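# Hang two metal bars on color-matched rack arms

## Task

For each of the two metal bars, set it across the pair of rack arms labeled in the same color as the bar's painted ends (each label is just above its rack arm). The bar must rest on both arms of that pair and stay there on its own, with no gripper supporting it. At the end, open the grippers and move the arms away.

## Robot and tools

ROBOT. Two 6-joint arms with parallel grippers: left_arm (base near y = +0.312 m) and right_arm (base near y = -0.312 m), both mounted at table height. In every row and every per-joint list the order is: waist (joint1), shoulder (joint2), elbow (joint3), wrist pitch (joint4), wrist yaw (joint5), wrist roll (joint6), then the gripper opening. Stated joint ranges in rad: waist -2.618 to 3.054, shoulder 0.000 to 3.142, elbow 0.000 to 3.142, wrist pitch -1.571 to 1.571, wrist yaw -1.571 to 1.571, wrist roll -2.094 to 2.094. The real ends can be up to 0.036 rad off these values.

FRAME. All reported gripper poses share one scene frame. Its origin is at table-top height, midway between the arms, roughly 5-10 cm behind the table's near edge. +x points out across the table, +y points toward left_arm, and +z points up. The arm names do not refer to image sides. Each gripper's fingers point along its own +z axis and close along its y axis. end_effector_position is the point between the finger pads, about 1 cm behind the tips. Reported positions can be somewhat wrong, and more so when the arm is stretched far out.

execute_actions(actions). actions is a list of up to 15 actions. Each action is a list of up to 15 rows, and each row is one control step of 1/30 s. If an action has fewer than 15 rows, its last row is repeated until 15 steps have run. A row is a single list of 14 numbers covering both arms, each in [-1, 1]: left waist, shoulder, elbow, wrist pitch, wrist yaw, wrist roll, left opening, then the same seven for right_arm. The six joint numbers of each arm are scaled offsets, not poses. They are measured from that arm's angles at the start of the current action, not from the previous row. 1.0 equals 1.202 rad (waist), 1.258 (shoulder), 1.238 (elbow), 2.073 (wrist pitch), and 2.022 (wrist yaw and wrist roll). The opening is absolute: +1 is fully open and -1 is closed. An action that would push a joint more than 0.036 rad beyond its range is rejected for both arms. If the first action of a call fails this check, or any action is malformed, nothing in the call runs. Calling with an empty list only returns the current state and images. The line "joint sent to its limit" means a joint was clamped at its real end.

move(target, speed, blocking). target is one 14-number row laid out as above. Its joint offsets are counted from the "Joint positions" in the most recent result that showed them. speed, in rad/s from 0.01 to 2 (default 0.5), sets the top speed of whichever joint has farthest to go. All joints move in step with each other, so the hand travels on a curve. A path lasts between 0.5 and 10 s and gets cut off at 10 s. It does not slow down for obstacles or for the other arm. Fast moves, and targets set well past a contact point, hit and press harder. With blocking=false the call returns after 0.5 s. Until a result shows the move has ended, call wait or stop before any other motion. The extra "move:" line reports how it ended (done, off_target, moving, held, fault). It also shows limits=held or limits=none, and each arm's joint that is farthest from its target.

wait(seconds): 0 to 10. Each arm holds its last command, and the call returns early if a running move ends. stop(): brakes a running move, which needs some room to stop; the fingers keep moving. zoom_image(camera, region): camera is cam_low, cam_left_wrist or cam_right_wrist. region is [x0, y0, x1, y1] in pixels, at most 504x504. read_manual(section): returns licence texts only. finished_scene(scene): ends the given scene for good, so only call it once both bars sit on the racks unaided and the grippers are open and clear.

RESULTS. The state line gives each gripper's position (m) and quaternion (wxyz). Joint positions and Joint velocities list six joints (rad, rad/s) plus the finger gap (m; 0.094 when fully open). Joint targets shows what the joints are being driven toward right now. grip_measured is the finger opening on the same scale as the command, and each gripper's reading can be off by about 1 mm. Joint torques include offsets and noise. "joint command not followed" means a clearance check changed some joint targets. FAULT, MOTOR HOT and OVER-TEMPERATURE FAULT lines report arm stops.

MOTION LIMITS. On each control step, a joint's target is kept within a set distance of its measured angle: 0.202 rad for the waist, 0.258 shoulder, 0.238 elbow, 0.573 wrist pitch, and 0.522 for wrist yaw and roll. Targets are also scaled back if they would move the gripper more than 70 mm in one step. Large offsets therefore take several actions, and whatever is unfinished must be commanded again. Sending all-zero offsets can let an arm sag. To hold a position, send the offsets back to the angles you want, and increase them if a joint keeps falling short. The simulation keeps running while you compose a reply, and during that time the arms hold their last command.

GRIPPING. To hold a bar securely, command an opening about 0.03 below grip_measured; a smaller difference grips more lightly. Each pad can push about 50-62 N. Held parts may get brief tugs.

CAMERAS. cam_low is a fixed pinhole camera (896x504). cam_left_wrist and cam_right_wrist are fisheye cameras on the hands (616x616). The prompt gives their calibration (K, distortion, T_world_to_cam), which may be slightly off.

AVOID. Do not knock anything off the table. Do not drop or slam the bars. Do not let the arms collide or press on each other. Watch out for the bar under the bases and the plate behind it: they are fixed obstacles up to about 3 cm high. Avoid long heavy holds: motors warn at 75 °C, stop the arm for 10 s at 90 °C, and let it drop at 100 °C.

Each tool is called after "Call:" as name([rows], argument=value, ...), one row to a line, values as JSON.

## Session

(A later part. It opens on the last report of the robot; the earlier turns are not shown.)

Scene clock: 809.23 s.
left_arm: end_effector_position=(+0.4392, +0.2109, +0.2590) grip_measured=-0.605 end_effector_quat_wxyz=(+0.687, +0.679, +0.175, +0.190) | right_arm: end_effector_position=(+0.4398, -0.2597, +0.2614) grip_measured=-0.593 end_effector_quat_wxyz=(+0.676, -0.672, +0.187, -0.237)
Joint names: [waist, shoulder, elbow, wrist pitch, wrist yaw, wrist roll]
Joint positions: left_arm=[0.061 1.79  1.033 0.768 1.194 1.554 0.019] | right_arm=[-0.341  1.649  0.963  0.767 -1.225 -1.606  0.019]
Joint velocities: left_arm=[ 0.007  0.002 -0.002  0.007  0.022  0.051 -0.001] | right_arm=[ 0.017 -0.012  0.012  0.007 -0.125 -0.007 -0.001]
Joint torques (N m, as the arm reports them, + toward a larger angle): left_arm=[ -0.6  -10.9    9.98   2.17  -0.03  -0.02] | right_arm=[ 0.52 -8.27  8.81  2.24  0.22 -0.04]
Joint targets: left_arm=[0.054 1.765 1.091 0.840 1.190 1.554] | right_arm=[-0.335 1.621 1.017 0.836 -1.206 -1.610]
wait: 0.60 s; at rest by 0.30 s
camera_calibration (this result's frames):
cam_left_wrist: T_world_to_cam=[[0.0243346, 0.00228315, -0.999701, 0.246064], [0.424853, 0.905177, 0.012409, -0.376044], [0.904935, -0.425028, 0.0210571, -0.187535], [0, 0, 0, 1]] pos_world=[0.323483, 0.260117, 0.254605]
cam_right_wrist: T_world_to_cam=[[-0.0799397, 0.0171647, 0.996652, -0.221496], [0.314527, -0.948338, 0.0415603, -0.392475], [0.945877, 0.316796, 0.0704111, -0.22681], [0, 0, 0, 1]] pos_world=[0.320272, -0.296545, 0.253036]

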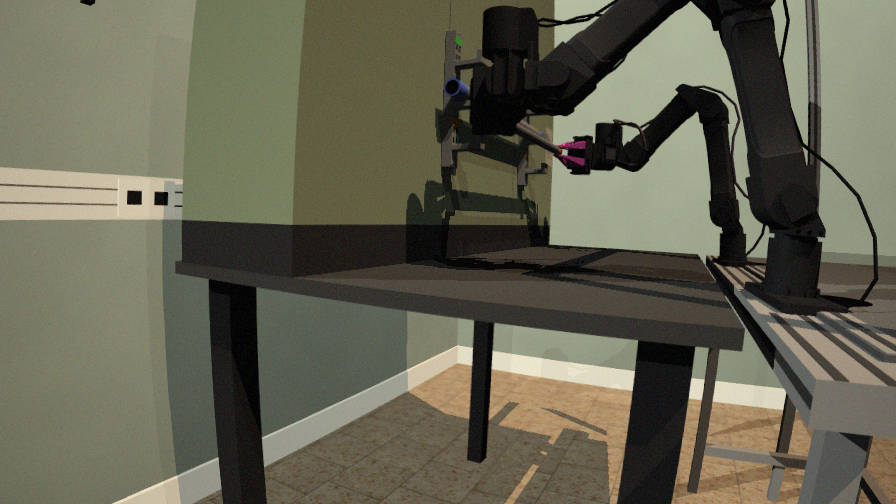

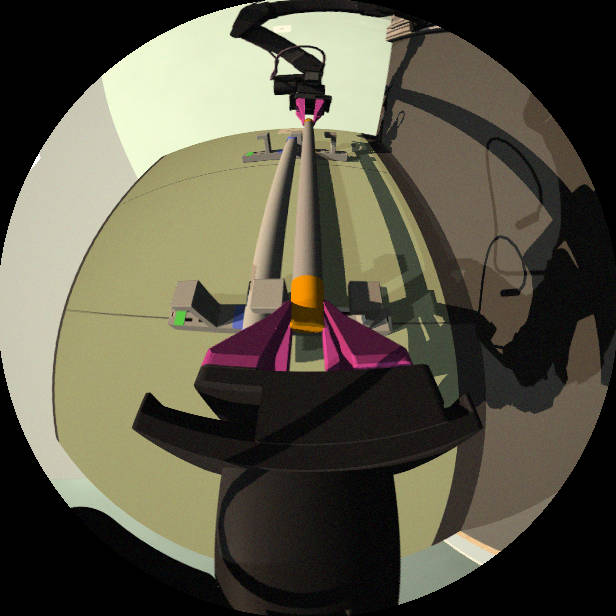

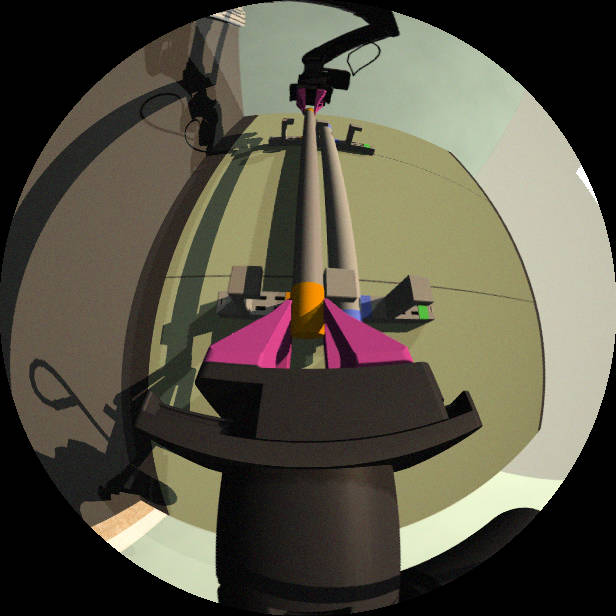

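Call:
execute_actions([
  [[-0.006,-0.016,0.047,0.030,0,0,-0.75,0.005,-0.017,0.044,0.028,0.0095,0,-0.75],[-0.006,-0.011,0.047,0.026,0,0,-0.75,0.005,-0.011,0.044,0.024,0.0095,0,-0.75],[-0.006,-0.006,0.047,0.023,0,0,-0.75,0.005,-0.006,0.044,0.021,0.0095,0,-0.75],[-0.006,-0.001,0.050,0.022,0,0,-0.75,0.006,-0.001,0.047,0.020,0.0095,0,-0.75],[-0.007,0.004,0.057,0.021,0,0,-0.75,0.007,0.004,0.054,0.019,0.0095,0,-0.75],[-0.007,0.009,0.064,0.020,0,0,-0.75,0.008,0.009,0.060,0.018,0.0095,0,-0.75],[-0.008,0.014,0.071,0.020,0,0,-0.75,0.009,0.014,0.067,0.018,0.0095,0,-0.75],[-0.008,0.019,0.078,0.019,0,0,-0.75,0.010,0.020,0.074,0.017,0.0095,0,-0.75],[-0.009,0.024,0.086,0.019,0,0,-0.75,0.010,0.025,0.080,0.017,0.0095,0,-0.75],[-0.009,0.029,0.093,0.018,0,0,-0.75,0.011,0.030,0.087,0.016,0.0095,0,-0.75],[-0.010,0.034,0.100,0.018,0,0,-0.75,0.012,0.035,0.094,0.016,0.0095,0,-0.75],[-0.010,0.039,0.107,0.017,0,0,-0.75,0.013,0.040,0.100,0.015,0.0095,0,-0.75],[-0.011,0.043,0.114,0.017,0,0,-0.75,0.014,0.045,0.107,0.015,0.0095,0,-0.75],[-0.012,0.047,0.121,0.017,0,0,-0.75,0.015,0.049,0.114,0.015,0.0095,0,-0.75],[-0.012,0.049,0.128,0.017,0,0,-0.75,0.015,0.051,0.120,0.015,0.0095,0,-0.75]],
])

Call:
wait(seconds=0.6)

Scene clock: 825.50 s.
left_arm: end_effector_position=(+0.4594, +0.2103, +0.2496) grip_measured=-0.605 end_effector_quat_wxyz=(+0.687, +0.682, +0.183, +0.175) | right_arm: end_effector_position=(+0.4607, -0.2605, +0.2506) grip_measured=-0.593 end_effector_quat_wxyz=(+0.676, -0.674, +0.197, -0.222)
Joint names: [waist, shoulder, elbow, wrist pitch, wrist yaw, wrist roll]
Joint positions: left_arm=[0.053 1.874 1.118 0.733 1.197 1.554 0.019] | right_arm=[-0.33   1.737  1.04   0.739 -1.221 -1.607  0.019]
Joint velocities: left_arm=[-0.012  0.144  0.256 -0.007  0.051  0.007 -0.001] | right_arm=[ 0.027  0.129  0.237 -0.081  0.037  0.022 -0.   ]
Joint torques (N m, as the arm reports them, + toward a larger angle): left_arm=[ -0.61 -12.11  10.06   2.2    0.02  -0.01] | right_arm=[ 0.47 -9.19  8.99  2.23  0.16  0.01]
Joint targets: left_arm=[0.046 1.852 1.192 0.803 1.194 1.554] | right_arm=[-0.323 1.714 1.112 0.798 -1.205 -1.606]
camera_calibration (this result's frames):
cam_left_wrist: T_world_to_cam=[[-0.00853307, -0.00221652, -0.999961, 0.252289], [0.43433, 0.900736, -0.00570289, -0.382906], [0.900713, -0.434362, -0.00672334, -0.195079], [0, 0, 0, 1]] pos_world=[0.344171, 0.260722, 0.248783]
cam_right_wrist: T_world_to_cam=[[-0.045402, 0.00765806, 0.998939, -0.228021], [0.323311, -0.946038, 0.0219471, -0.397911], [0.945203, 0.323965, 0.0404761, -0.235799], [0, 0, 0, 1]] pos_world=[0.341174, -0.298303, 0.246057]

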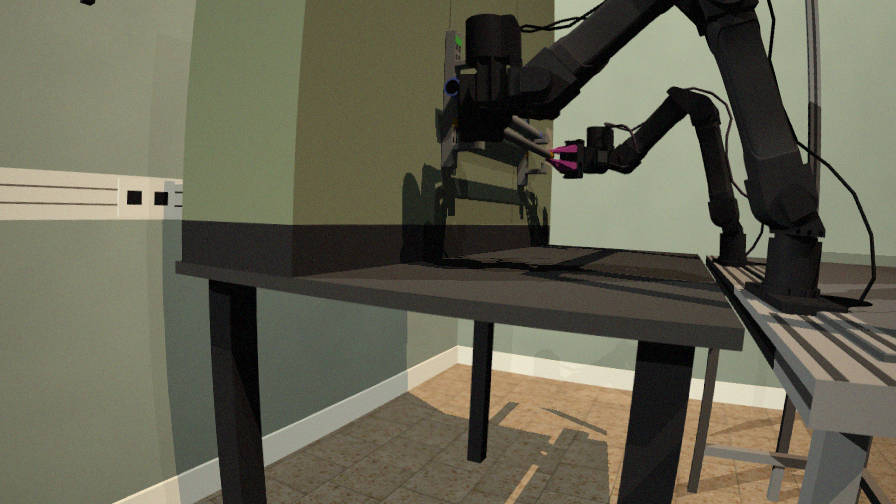

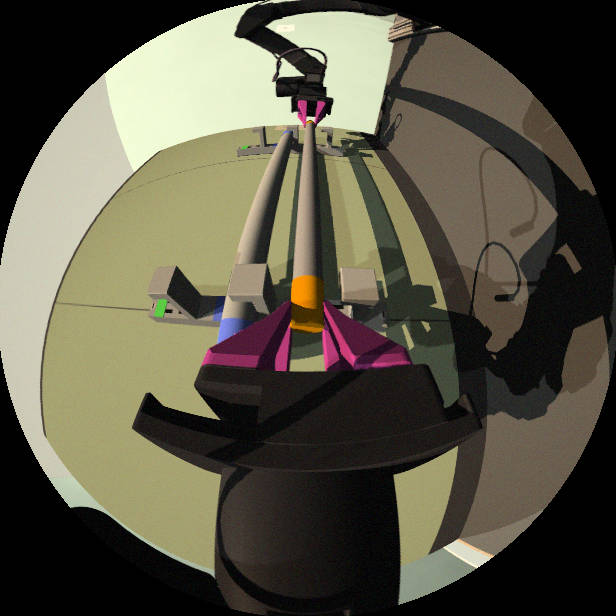

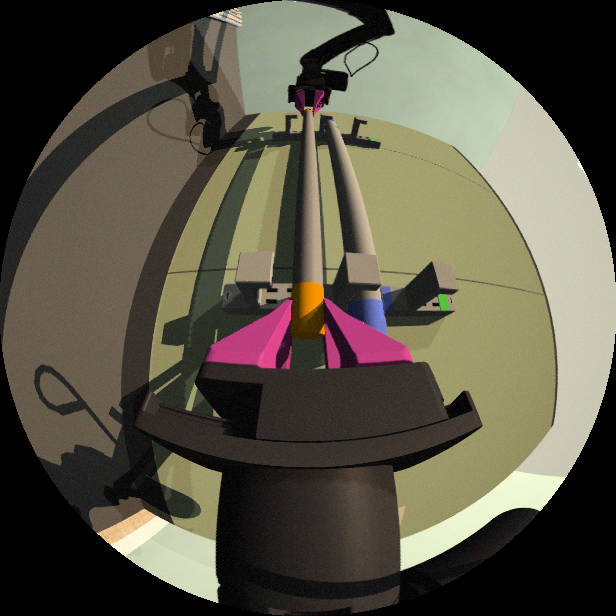

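Scene clock: 826.10 s.
left_arm: end_effector_position=(+0.4623, +0.2103, +0.2530) grip_measured=-0.605 end_effector_quat_wxyz=(+0.687, +0.681, +0.180, +0.178) | right_arm: end_effector_position=(+0.4636, -0.2608, +0.2539) grip_measured=-0.593 end_effector_quat_wxyz=(+0.677, -0.674, +0.194, -0.225)
Joint names: [waist, shoulder, elbow, wrist pitch, wrist yaw, wrist roll]
Joint positions: left_arm=[0.052 1.88  1.135 0.732 1.195 1.554 0.019] | right_arm=[-0.329  1.743  1.057  0.739 -1.219 -1.607  0.019]
Joint velocities: left_arm=[-0.002 -0.002  0.007  0.095  0.037  0.051  0.001] | right_arm=[ 0.007 -0.007 -0.002 -0.037  0.037 -0.037 -0.   ]
Joint torques (N m, as the arm reports them, + toward a larger angle): left_arm=[ -0.53 -11.86   9.96   2.14   0.02  -0.03] | right_arm=[ 0.46 -9.14  8.89  2.18  0.16  0.01]
Joint targets: left_arm=[0.046 1.852 1.192 0.803 1.194 1.554] | right_arm=[-0.323 1.713 1.112 0.798 -1.206 -1.606]
wait: 0.60 s; at rest by 0.30 s
camera_calibration (this result's frames):
cam_left_wrist: T_world_to_cam=[[0.00128955, -0.000848939, -0.999999, 0.250893], [0.433652, 0.90108, -0.000205748, -0.385298], [0.90108, -0.433651, 0.00153013, -0.200064], [0, 0, 0, 1]] pos_world=[0.347035, 0.26064, 0.25112]
cam_right_wrist: T_world_to_cam=[[-0.0549966, 0.0100861, 0.998436, -0.226055], [0.322217, -0.946272, 0.0273077, -0.400095], [0.945067, 0.323215, 0.0487919, -0.240832], [0, 0, 0, 1]] pos_world=[0.344087, -0.298478, 0.248378]

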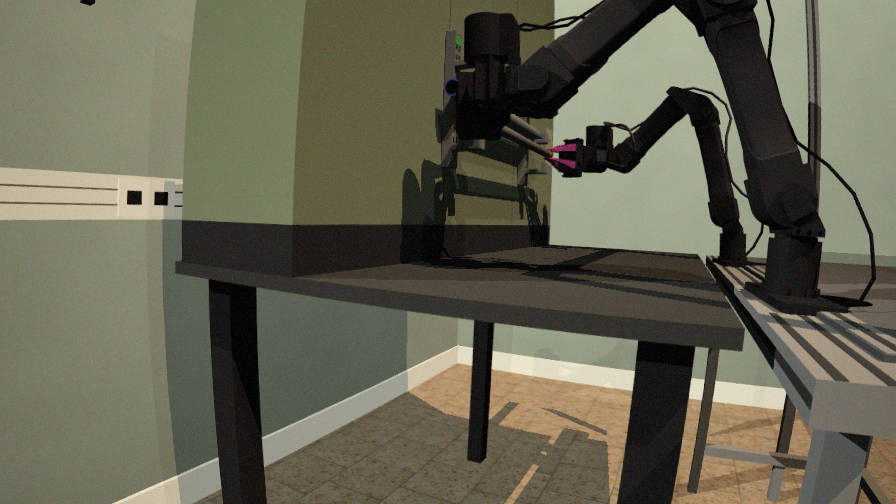

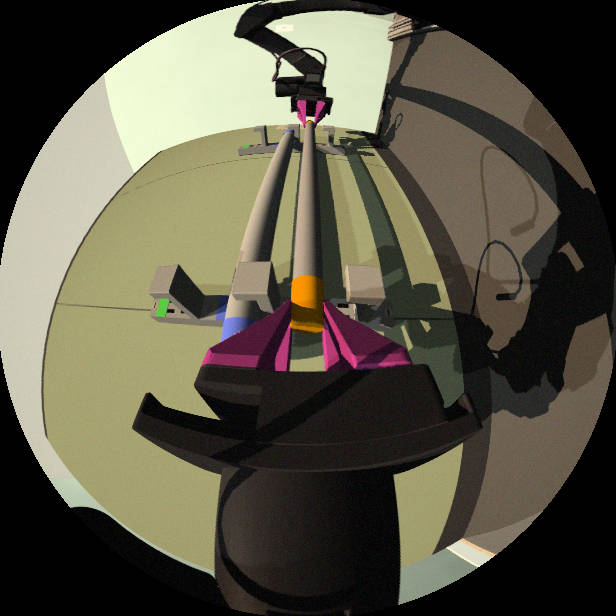

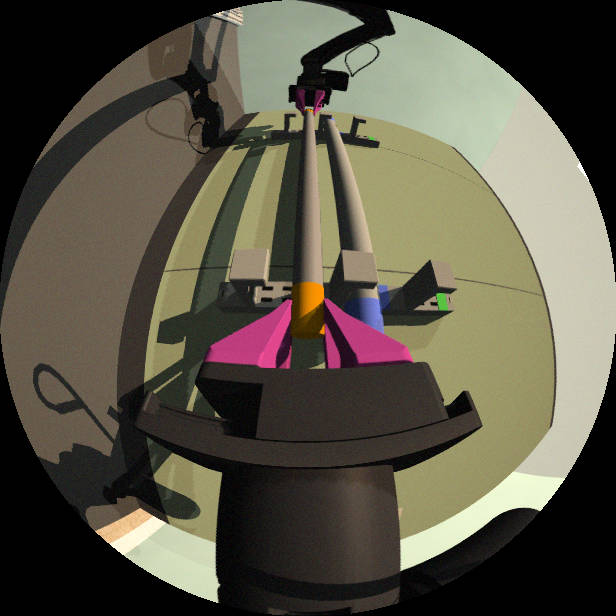

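Call:
execute_actions([
  [[-0.003,-0.019,0.049,0.033,0,0,-0.75,0.006,-0.021,0.047,0.028,0.0065,0,-0.75],[0,-0.015,0.054,0.033,0,0,-0.75,0.007,-0.017,0.052,0.028,0.0065,0,-0.75],[0.002,-0.010,0.059,0.033,0,0,-0.75,0.008,-0.012,0.057,0.028,0.0065,0,-0.75],[0.002,-0.006,0.064,0.032,0,0,-0.75,0.010,-0.007,0.062,0.027,0.0065,0,-0.75],[0.002,-0.001,0.069,0.032,0,0,-0.75,0.011,-0.002,0.067,0.027,0.0065,0,-0.75],[0.002,0.003,0.074,0.032,0,0,-0.75,0.012,0.003,0.072,0.027,0.0065,0,-0.75],[0.002,0.008,0.079,0.032,0,0,-0.75,0.013,0.008,0.077,0.027,0.0065,0,-0.75],[0.002,0.012,0.084,0.031,0,0,-0.75,0.014,0.013,0.081,0.026,0.0065,0,-0.75],[0.002,0.017,0.089,0.031,0,0,-0.75,0.016,0.018,0.086,0.026,0.0065,0,-0.75],[0.002,0.021,0.094,0.031,0,0,-0.75,0.017,0.023,0.091,0.026,0.0065,0,-0.75],[0.002,0.026,0.099,0.031,0,0,-0.75,0.018,0.028,0.096,0.026,0.0065,0,-0.75],[0.002,0.030,0.104,0.030,0,0,-0.75,0.019,0.032,0.100,0.025,0.0065,0,-0.75],[0.002,0.034,0.108,0.030,0,0,-0.75,0.020,0.036,0.104,0.025,0.0065,0,-0.75],[0.002,0.037,0.111,0.030,0,0,-0.75,0.021,0.039,0.107,0.025,0.0065,0,-0.75]],
])

Call:
wait(seconds=0.6)

Scene clock: 842.30 s.
left_arm: end_effector_position=(+0.4803, +0.2128, +0.2476) grip_measured=-0.605 end_effector_quat_wxyz=(+0.687, +0.681, +0.181, +0.177) | right_arm: end_effector_position=(+0.4820, -0.2584, +0.2485) grip_measured=-0.593 end_effector_quat_wxyz=(+0.678, -0.674, +0.192, -0.221)
Joint names: [waist, shoulder, elbow, wrist pitch, wrist yaw, wrist roll]
Joint positions: left_arm=[0.052 1.951 1.21  0.726 1.196 1.554 0.019] | right_arm=[-0.312  1.817  1.13   0.735 -1.212 -1.607  0.019]
Joint velocities: left_arm=[ 0.002  0.105  0.071 -0.037  0.007 -0.066 -0.   ] | right_arm=[ 0.027  0.105  0.076  0.022 -0.022  0.081 -0.001]
Joint torques (N m, as the arm reports them, + toward a larger angle): left_arm=[  0.14 -12.64   9.84   2.21   0.02  -0.04] | right_arm=[  0.6  -10.02   8.89   2.17   0.03  -0.01]
Joint targets: left_arm=[0.055 1.926 1.272 0.795 1.195 1.554] | right_arm=[-0.304 1.792 1.190 0.790 -1.206 -1.607]
camera_calibration (this result's frames):
cam_left_wrist: T_world_to_cam=[[-0.00135636, -0.00120276, -0.999998, 0.24687], [0.434342, 0.900746, -0.00167251, -0.395152], [0.900747, -0.434344, -0.000699331, -0.214329], [0, 0, 0, 1]] pos_world=[0.365022, 0.263136, 0.246059]
cam_right_wrist: T_world_to_cam=[[-0.051323, 0.00788998, 0.998651, -0.221993], [0.331008, -0.943311, 0.024464, -0.40638], [0.942231, 0.331817, 0.0458019, -0.25445], [0, 0, 0, 1]] pos_world=[0.362872, -0.29716, 0.243289]

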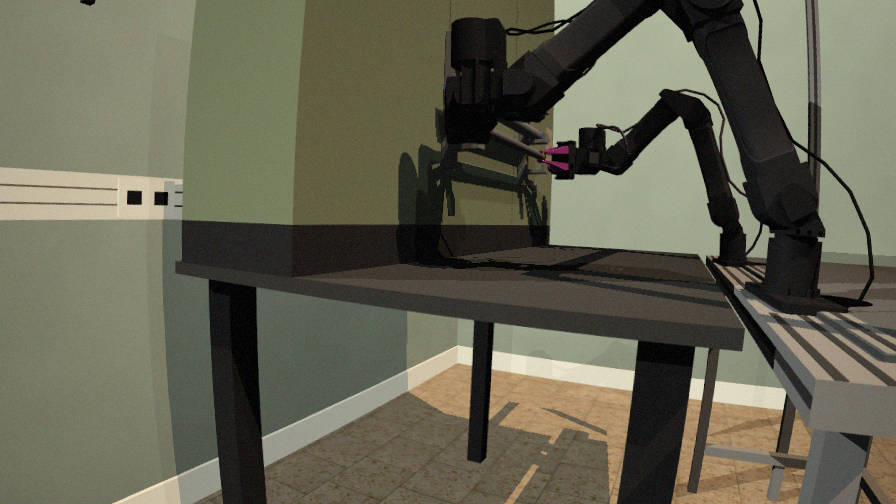

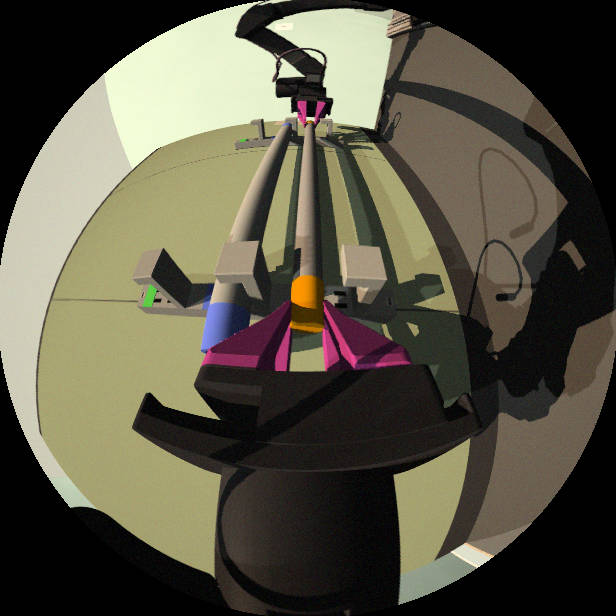

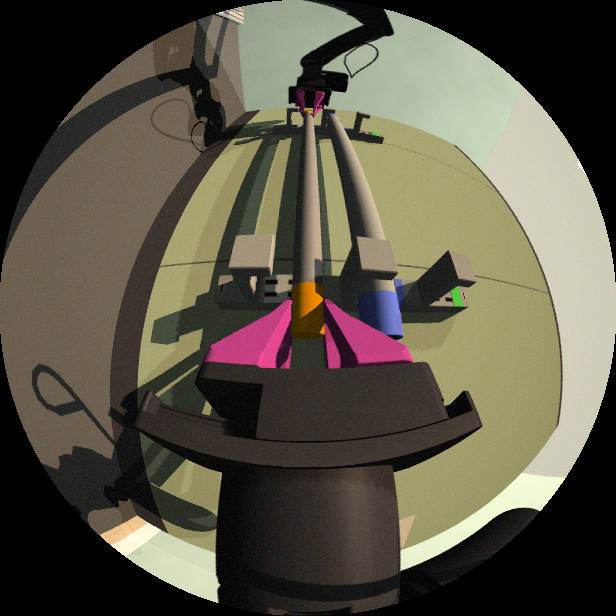

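Scene clock: 842.90 s.
left_arm: end_effector_position=(+0.4814, +0.2129, +0.2452) grip_measured=-0.605 end_effector_quat_wxyz=(+0.687, +0.682, +0.183, +0.175) | right_arm: end_effector_position=(+0.4834, -0.2583, +0.2459) grip_measured=-0.593 end_effector_quat_wxyz=(+0.677, -0.675, +0.195, -0.219)
Joint names: [waist, shoulder, elbow, wrist pitch, wrist yaw, wrist roll]
Joint positions: left_arm=[0.052 1.957 1.212 0.722 1.196 1.554 0.019] | right_arm=[-0.311  1.823  1.132  0.731 -1.21  -1.609  0.019]
Joint velocities: left_arm=[-0.022  0.007 -0.002 -0.051  0.037  0.007  0.   ] | right_arm=[ 0.002 -0.007  0.012  0.051 -0.007 -0.007 -0.   ]
Joint torques (N m, as the arm reports them, + toward a larger angle): left_arm=[  0.18 -12.86  10.22   2.19   0.03  -0.04] | right_arm=[ 0.62 -9.96  9.05  2.19  0.07  0.01]
Joint targets: left_arm=[0.055 1.926 1.272 0.795 1.195 1.554] | right_arm=[-0.304 1.792 1.189 0.791 -1.206 -1.607]
wait: 0.60 s; at rest by 0.27 s
camera_calibration (this result's frames):
cam_left_wrist: T_world_to_cam=[[-0.00853637, -0.0021959, -0.999961, 0.248132], [0.433986, 0.900902, -0.00568317, -0.394681], [0.900879, -0.434018, -0.00673744, -0.213921], [0, 0, 0, 1]] pos_world=[0.366121, 0.263268, 0.244438]
cam_right_wrist: T_world_to_cam=[[-0.0441038, 0.0065858, 0.999005, -0.22331], [0.330194, -0.943684, 0.0207984, -0.405498], [0.942882, 0.330783, 0.0394455, -0.254689], [0, 0, 0, 1]] pos_world=[0.364186, -0.296945, 0.241568]

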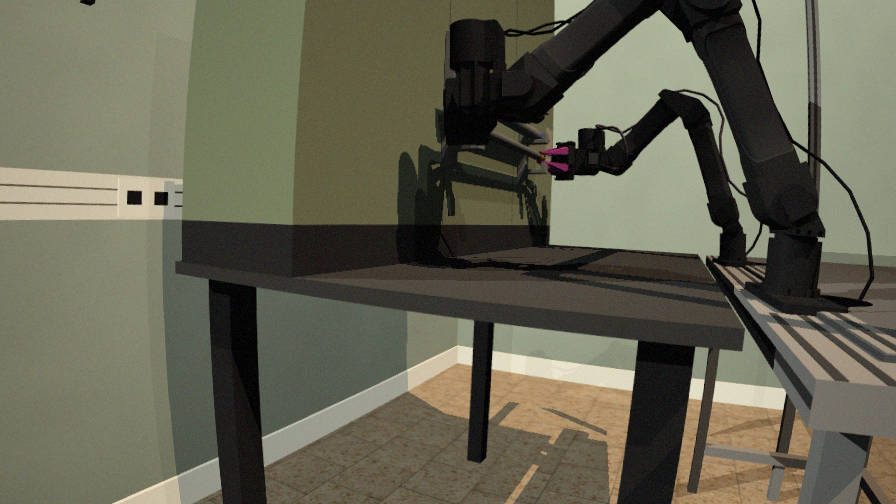

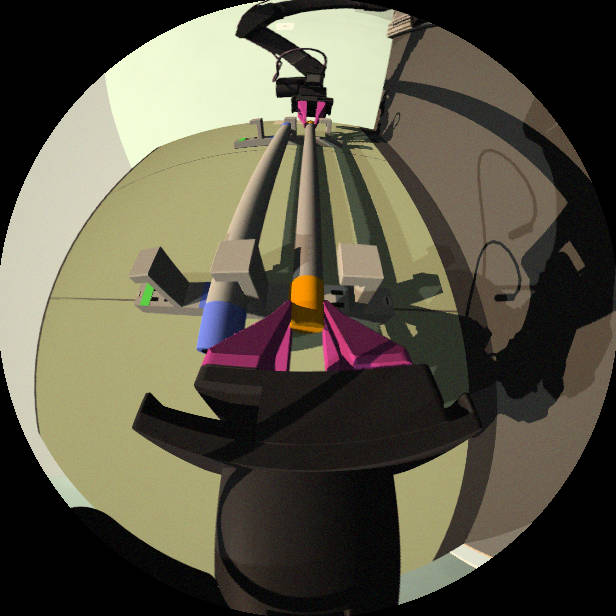

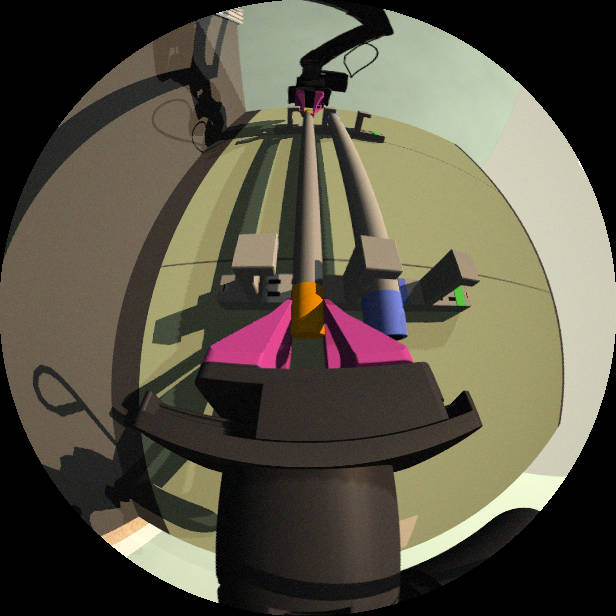

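Call:
execute_actions([
  [[0.002,-0.023,0.045,0.036,0,0,-0.75,0.006,-0.023,0.043,0.031,0.002,0,-0.75],[0.002,-0.020,0.045,0.036,0,0,-0.75,0.006,-0.020,0.043,0.031,0.002,0,-0.75],[0.002,-0.017,0.045,0.036,0,0,-0.75,0.006,-0.017,0.043,0.031,0.002,0,-0.75],[0.002,-0.014,0.045,0.036,0,0,-0.75,0.006,-0.014,0.043,0.031,0.002,0,-0.75],[0.002,-0.011,0.045,0.036,0,0,-0.75,0.006,-0.011,0.043,0.031,0.002,0,-0.75],[0.002,-0.008,0.045,0.036,0,0,-0.75,0.007,-0.008,0.043,0.031,0.002,0,-0.75],[0.002,-0.005,0.045,0.036,0,0,-0.75,0.007,-0.005,0.043,0.031,0.002,0,-0.75],[0.002,-0.002,0.045,0.036,0,0,-0.75,0.007,-0.002,0.043,0.031,0.002,0,-0.75],[0.002,0.001,0.045,0.036,0,0,-0.75,0.007,0.001,0.043,0.031,0.002,0,-0.75],[0.002,0.004,0.045,0.036,0,0,-0.75,0.008,0.004,0.043,0.031,0.002,0,-0.75],[0.002,0.006,0.045,0.036,0,0,-0.75,0.008,0.007,0.043,0.031,0.002,0,-0.75],[0.002,0.008,0.045,0.036,0,0,-0.75,0.008,0.010,0.043,0.031,0.002,0,-0.75],[0.002,0.010,0.045,0.036,0,0,-0.75,0.008,0.012,0.043,0.031,0.002,0,-0.75],[0.002,0.012,0.045,0.036,0,0,-0.75,0.008,0.014,0.043,0.031,0.002,0,-0.75],[0.002,0.013,0.045,0.036,0,0,-0.75,0.008,0.015,0.043,0.031,0.002,0,-0.75]],
])

Call:
wait(seconds=0.6)

Scene clock: 854.27 s.
left_arm: end_effector_position=(+0.4867, +0.2136, +0.2253) grip_measured=-0.605 end_effector_quat_wxyz=(+0.684, +0.683, +0.198, +0.159) | right_arm: end_effector_position=(+0.4892, -0.2579, +0.2254) grip_measured=-0.593 end_effector_quat_wxyz=(+0.676, -0.677, +0.209, -0.204)
Joint names: [waist, shoulder, elbow, wrist pitch, wrist yaw, wrist roll]
Joint positions: left_arm=[0.052 2.001 1.212 0.722 1.196 1.554 0.019] | right_arm=[-0.308  1.871  1.132  0.731 -1.208 -1.616  0.019]
Joint velocities: left_arm=[ 0.007  0.071  0.002  0.022 -0.022 -0.007 -0.001] | right_arm=[-0.007  0.09  -0.002 -0.022 -0.022  0.007  0.   ]
Joint torques (N m, as the arm reports them, + toward a larger angle): left_arm=[  0.16 -12.93   9.81   2.23   0.05  -0.04] | right_arm=[  0.48 -10.52   8.68   2.24   0.     0.09]
Joint targets: left_arm=[0.055 1.973 1.268 0.797 1.196 1.554] | right_arm=[-0.301 1.842 1.186 0.796 -1.206 -1.609]
camera_calibration (this result's frames):
cam_left_wrist: T_world_to_cam=[[-0.0513087, -0.00779697, -0.998652, 0.249931], [0.433326, 0.900761, -0.0292961, -0.392041], [0.899775, -0.434245, -0.0428382, -0.209814], [0, 0, 0, 1]] pos_world=[0.37149, 0.263973, 0.229121]
cam_right_wrist: T_world_to_cam=[[-0.00445479, -0.000116036, 0.99999, -0.223866], [0.33271, -0.943028, 0.00137274, -0.403263], [0.943019, 0.332712, 0.0042396, -0.251103], [0, 0, 0, 1]] pos_world=[0.369967, -0.29677, 0.225482]

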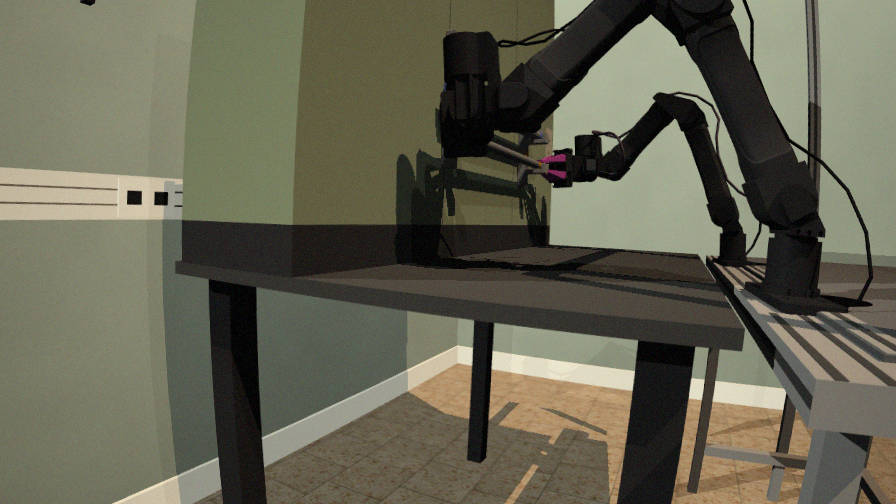

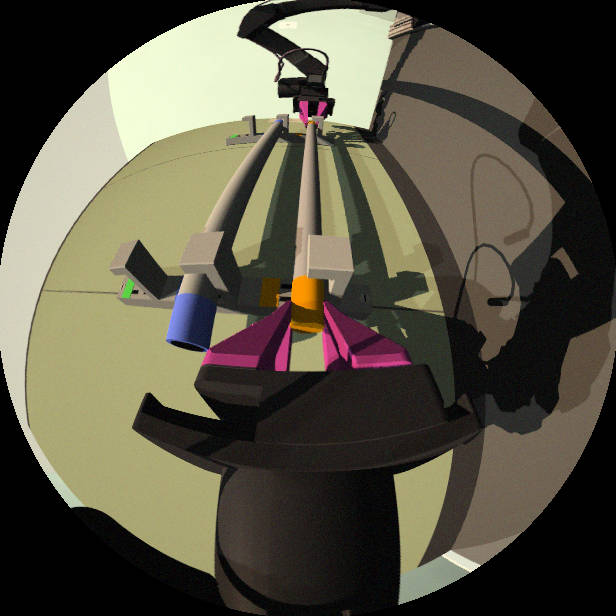

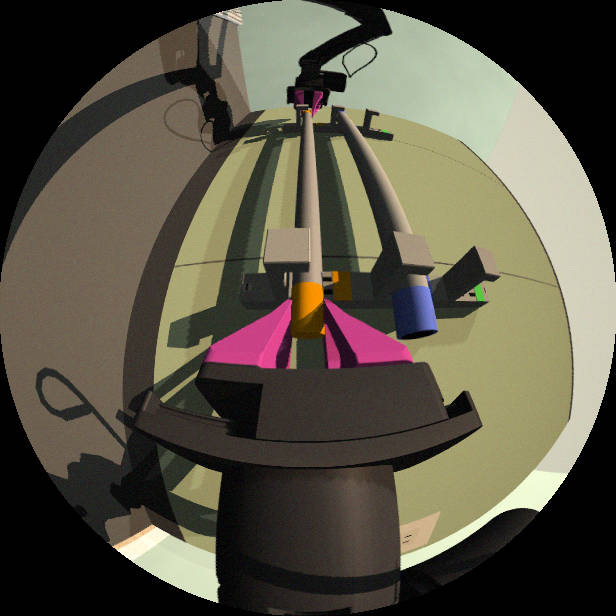

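Scene clock: 854.87 s.
left_arm: end_effector_position=(+0.4873, +0.2137, +0.2228) grip_measured=-0.605 end_effector_quat_wxyz=(+0.684, +0.683, +0.200, +0.158) | right_arm: end_effector_position=(+0.4899, -0.2579, +0.2228) grip_measured=-0.593 end_effector_quat_wxyz=(+0.676, -0.677, +0.210, -0.202)
Joint names: [waist, shoulder, elbow, wrist pitch, wrist yaw, wrist roll]
Joint positions: left_arm=[0.052 2.006 1.212 0.722 1.196 1.555 0.019] | right_arm=[-0.307  1.876  1.132  0.731 -1.207 -1.618  0.019]
Joint velocities: left_arm=[ 0.007 -0.012  0.012  0.007 -0.007  0.007 -0.001] | right_arm=[-0.007 -0.007 -0.017 -0.022 -0.007 -0.066 -0.   ]
Joint torques (N m, as the arm reports them, + toward a larger angle): left_arm=[  0.2  -13.22   9.72   2.27   0.06  -0.02] | right_arm=[  0.49 -10.44   8.68   2.25   0.02   0.08]
Joint targets: left_arm=[0.055 1.973 1.268 0.797 1.196 1.553] | right_arm=[-0.302 1.842 1.186 0.795 -1.206 -1.609]
wait: 0.60 s; at rest by 0.23 s
camera_calibration (this result's frames):
cam_left_wrist: T_world_to_cam=[[-0.0559276, -0.00814989, -0.998402, 0.249789], [0.433205, 0.900741, -0.0316196, -0.391853], [0.899559, -0.434281, -0.0468457, -0.209406], [0, 0, 0, 1]] pos_world=[0.372096, 0.264052, 0.22719]
cam_right_wrist: T_world_to_cam=[[0.000233538, -0.000627525, 1, -0.22373], [0.332446, -0.943122, -0.000669471, -0.402935], [0.943122, 0.332446, -0.0000116364, -0.250937], [0, 0, 0, 1]] pos_world=[0.370671, -0.296735, 0.223457]

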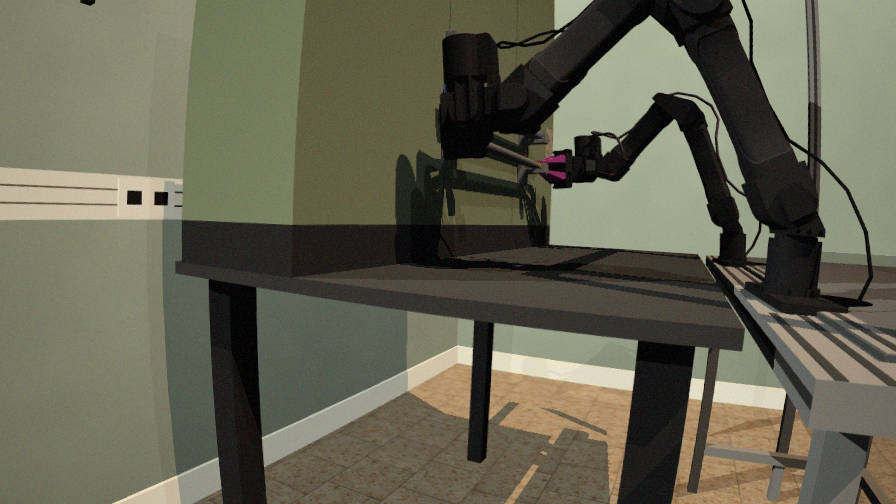

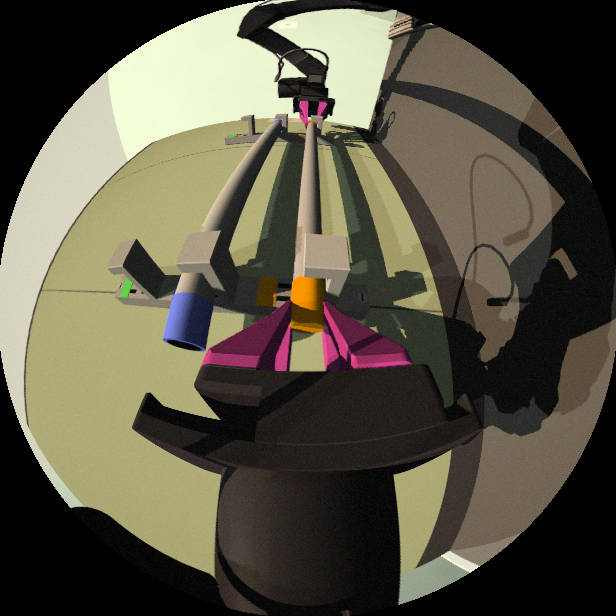

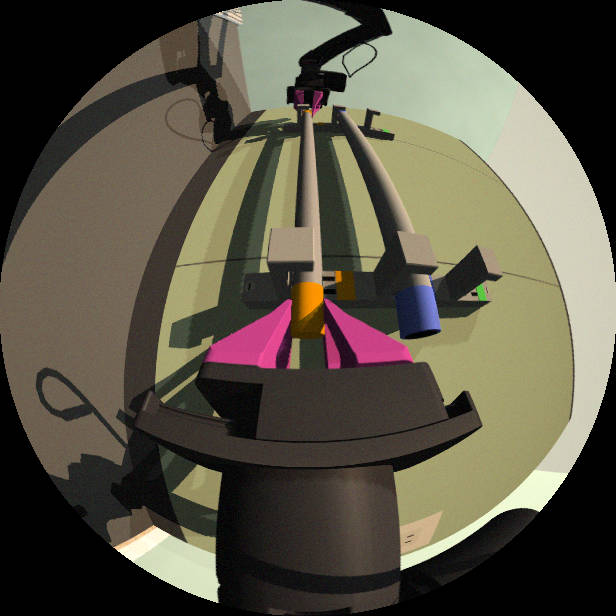

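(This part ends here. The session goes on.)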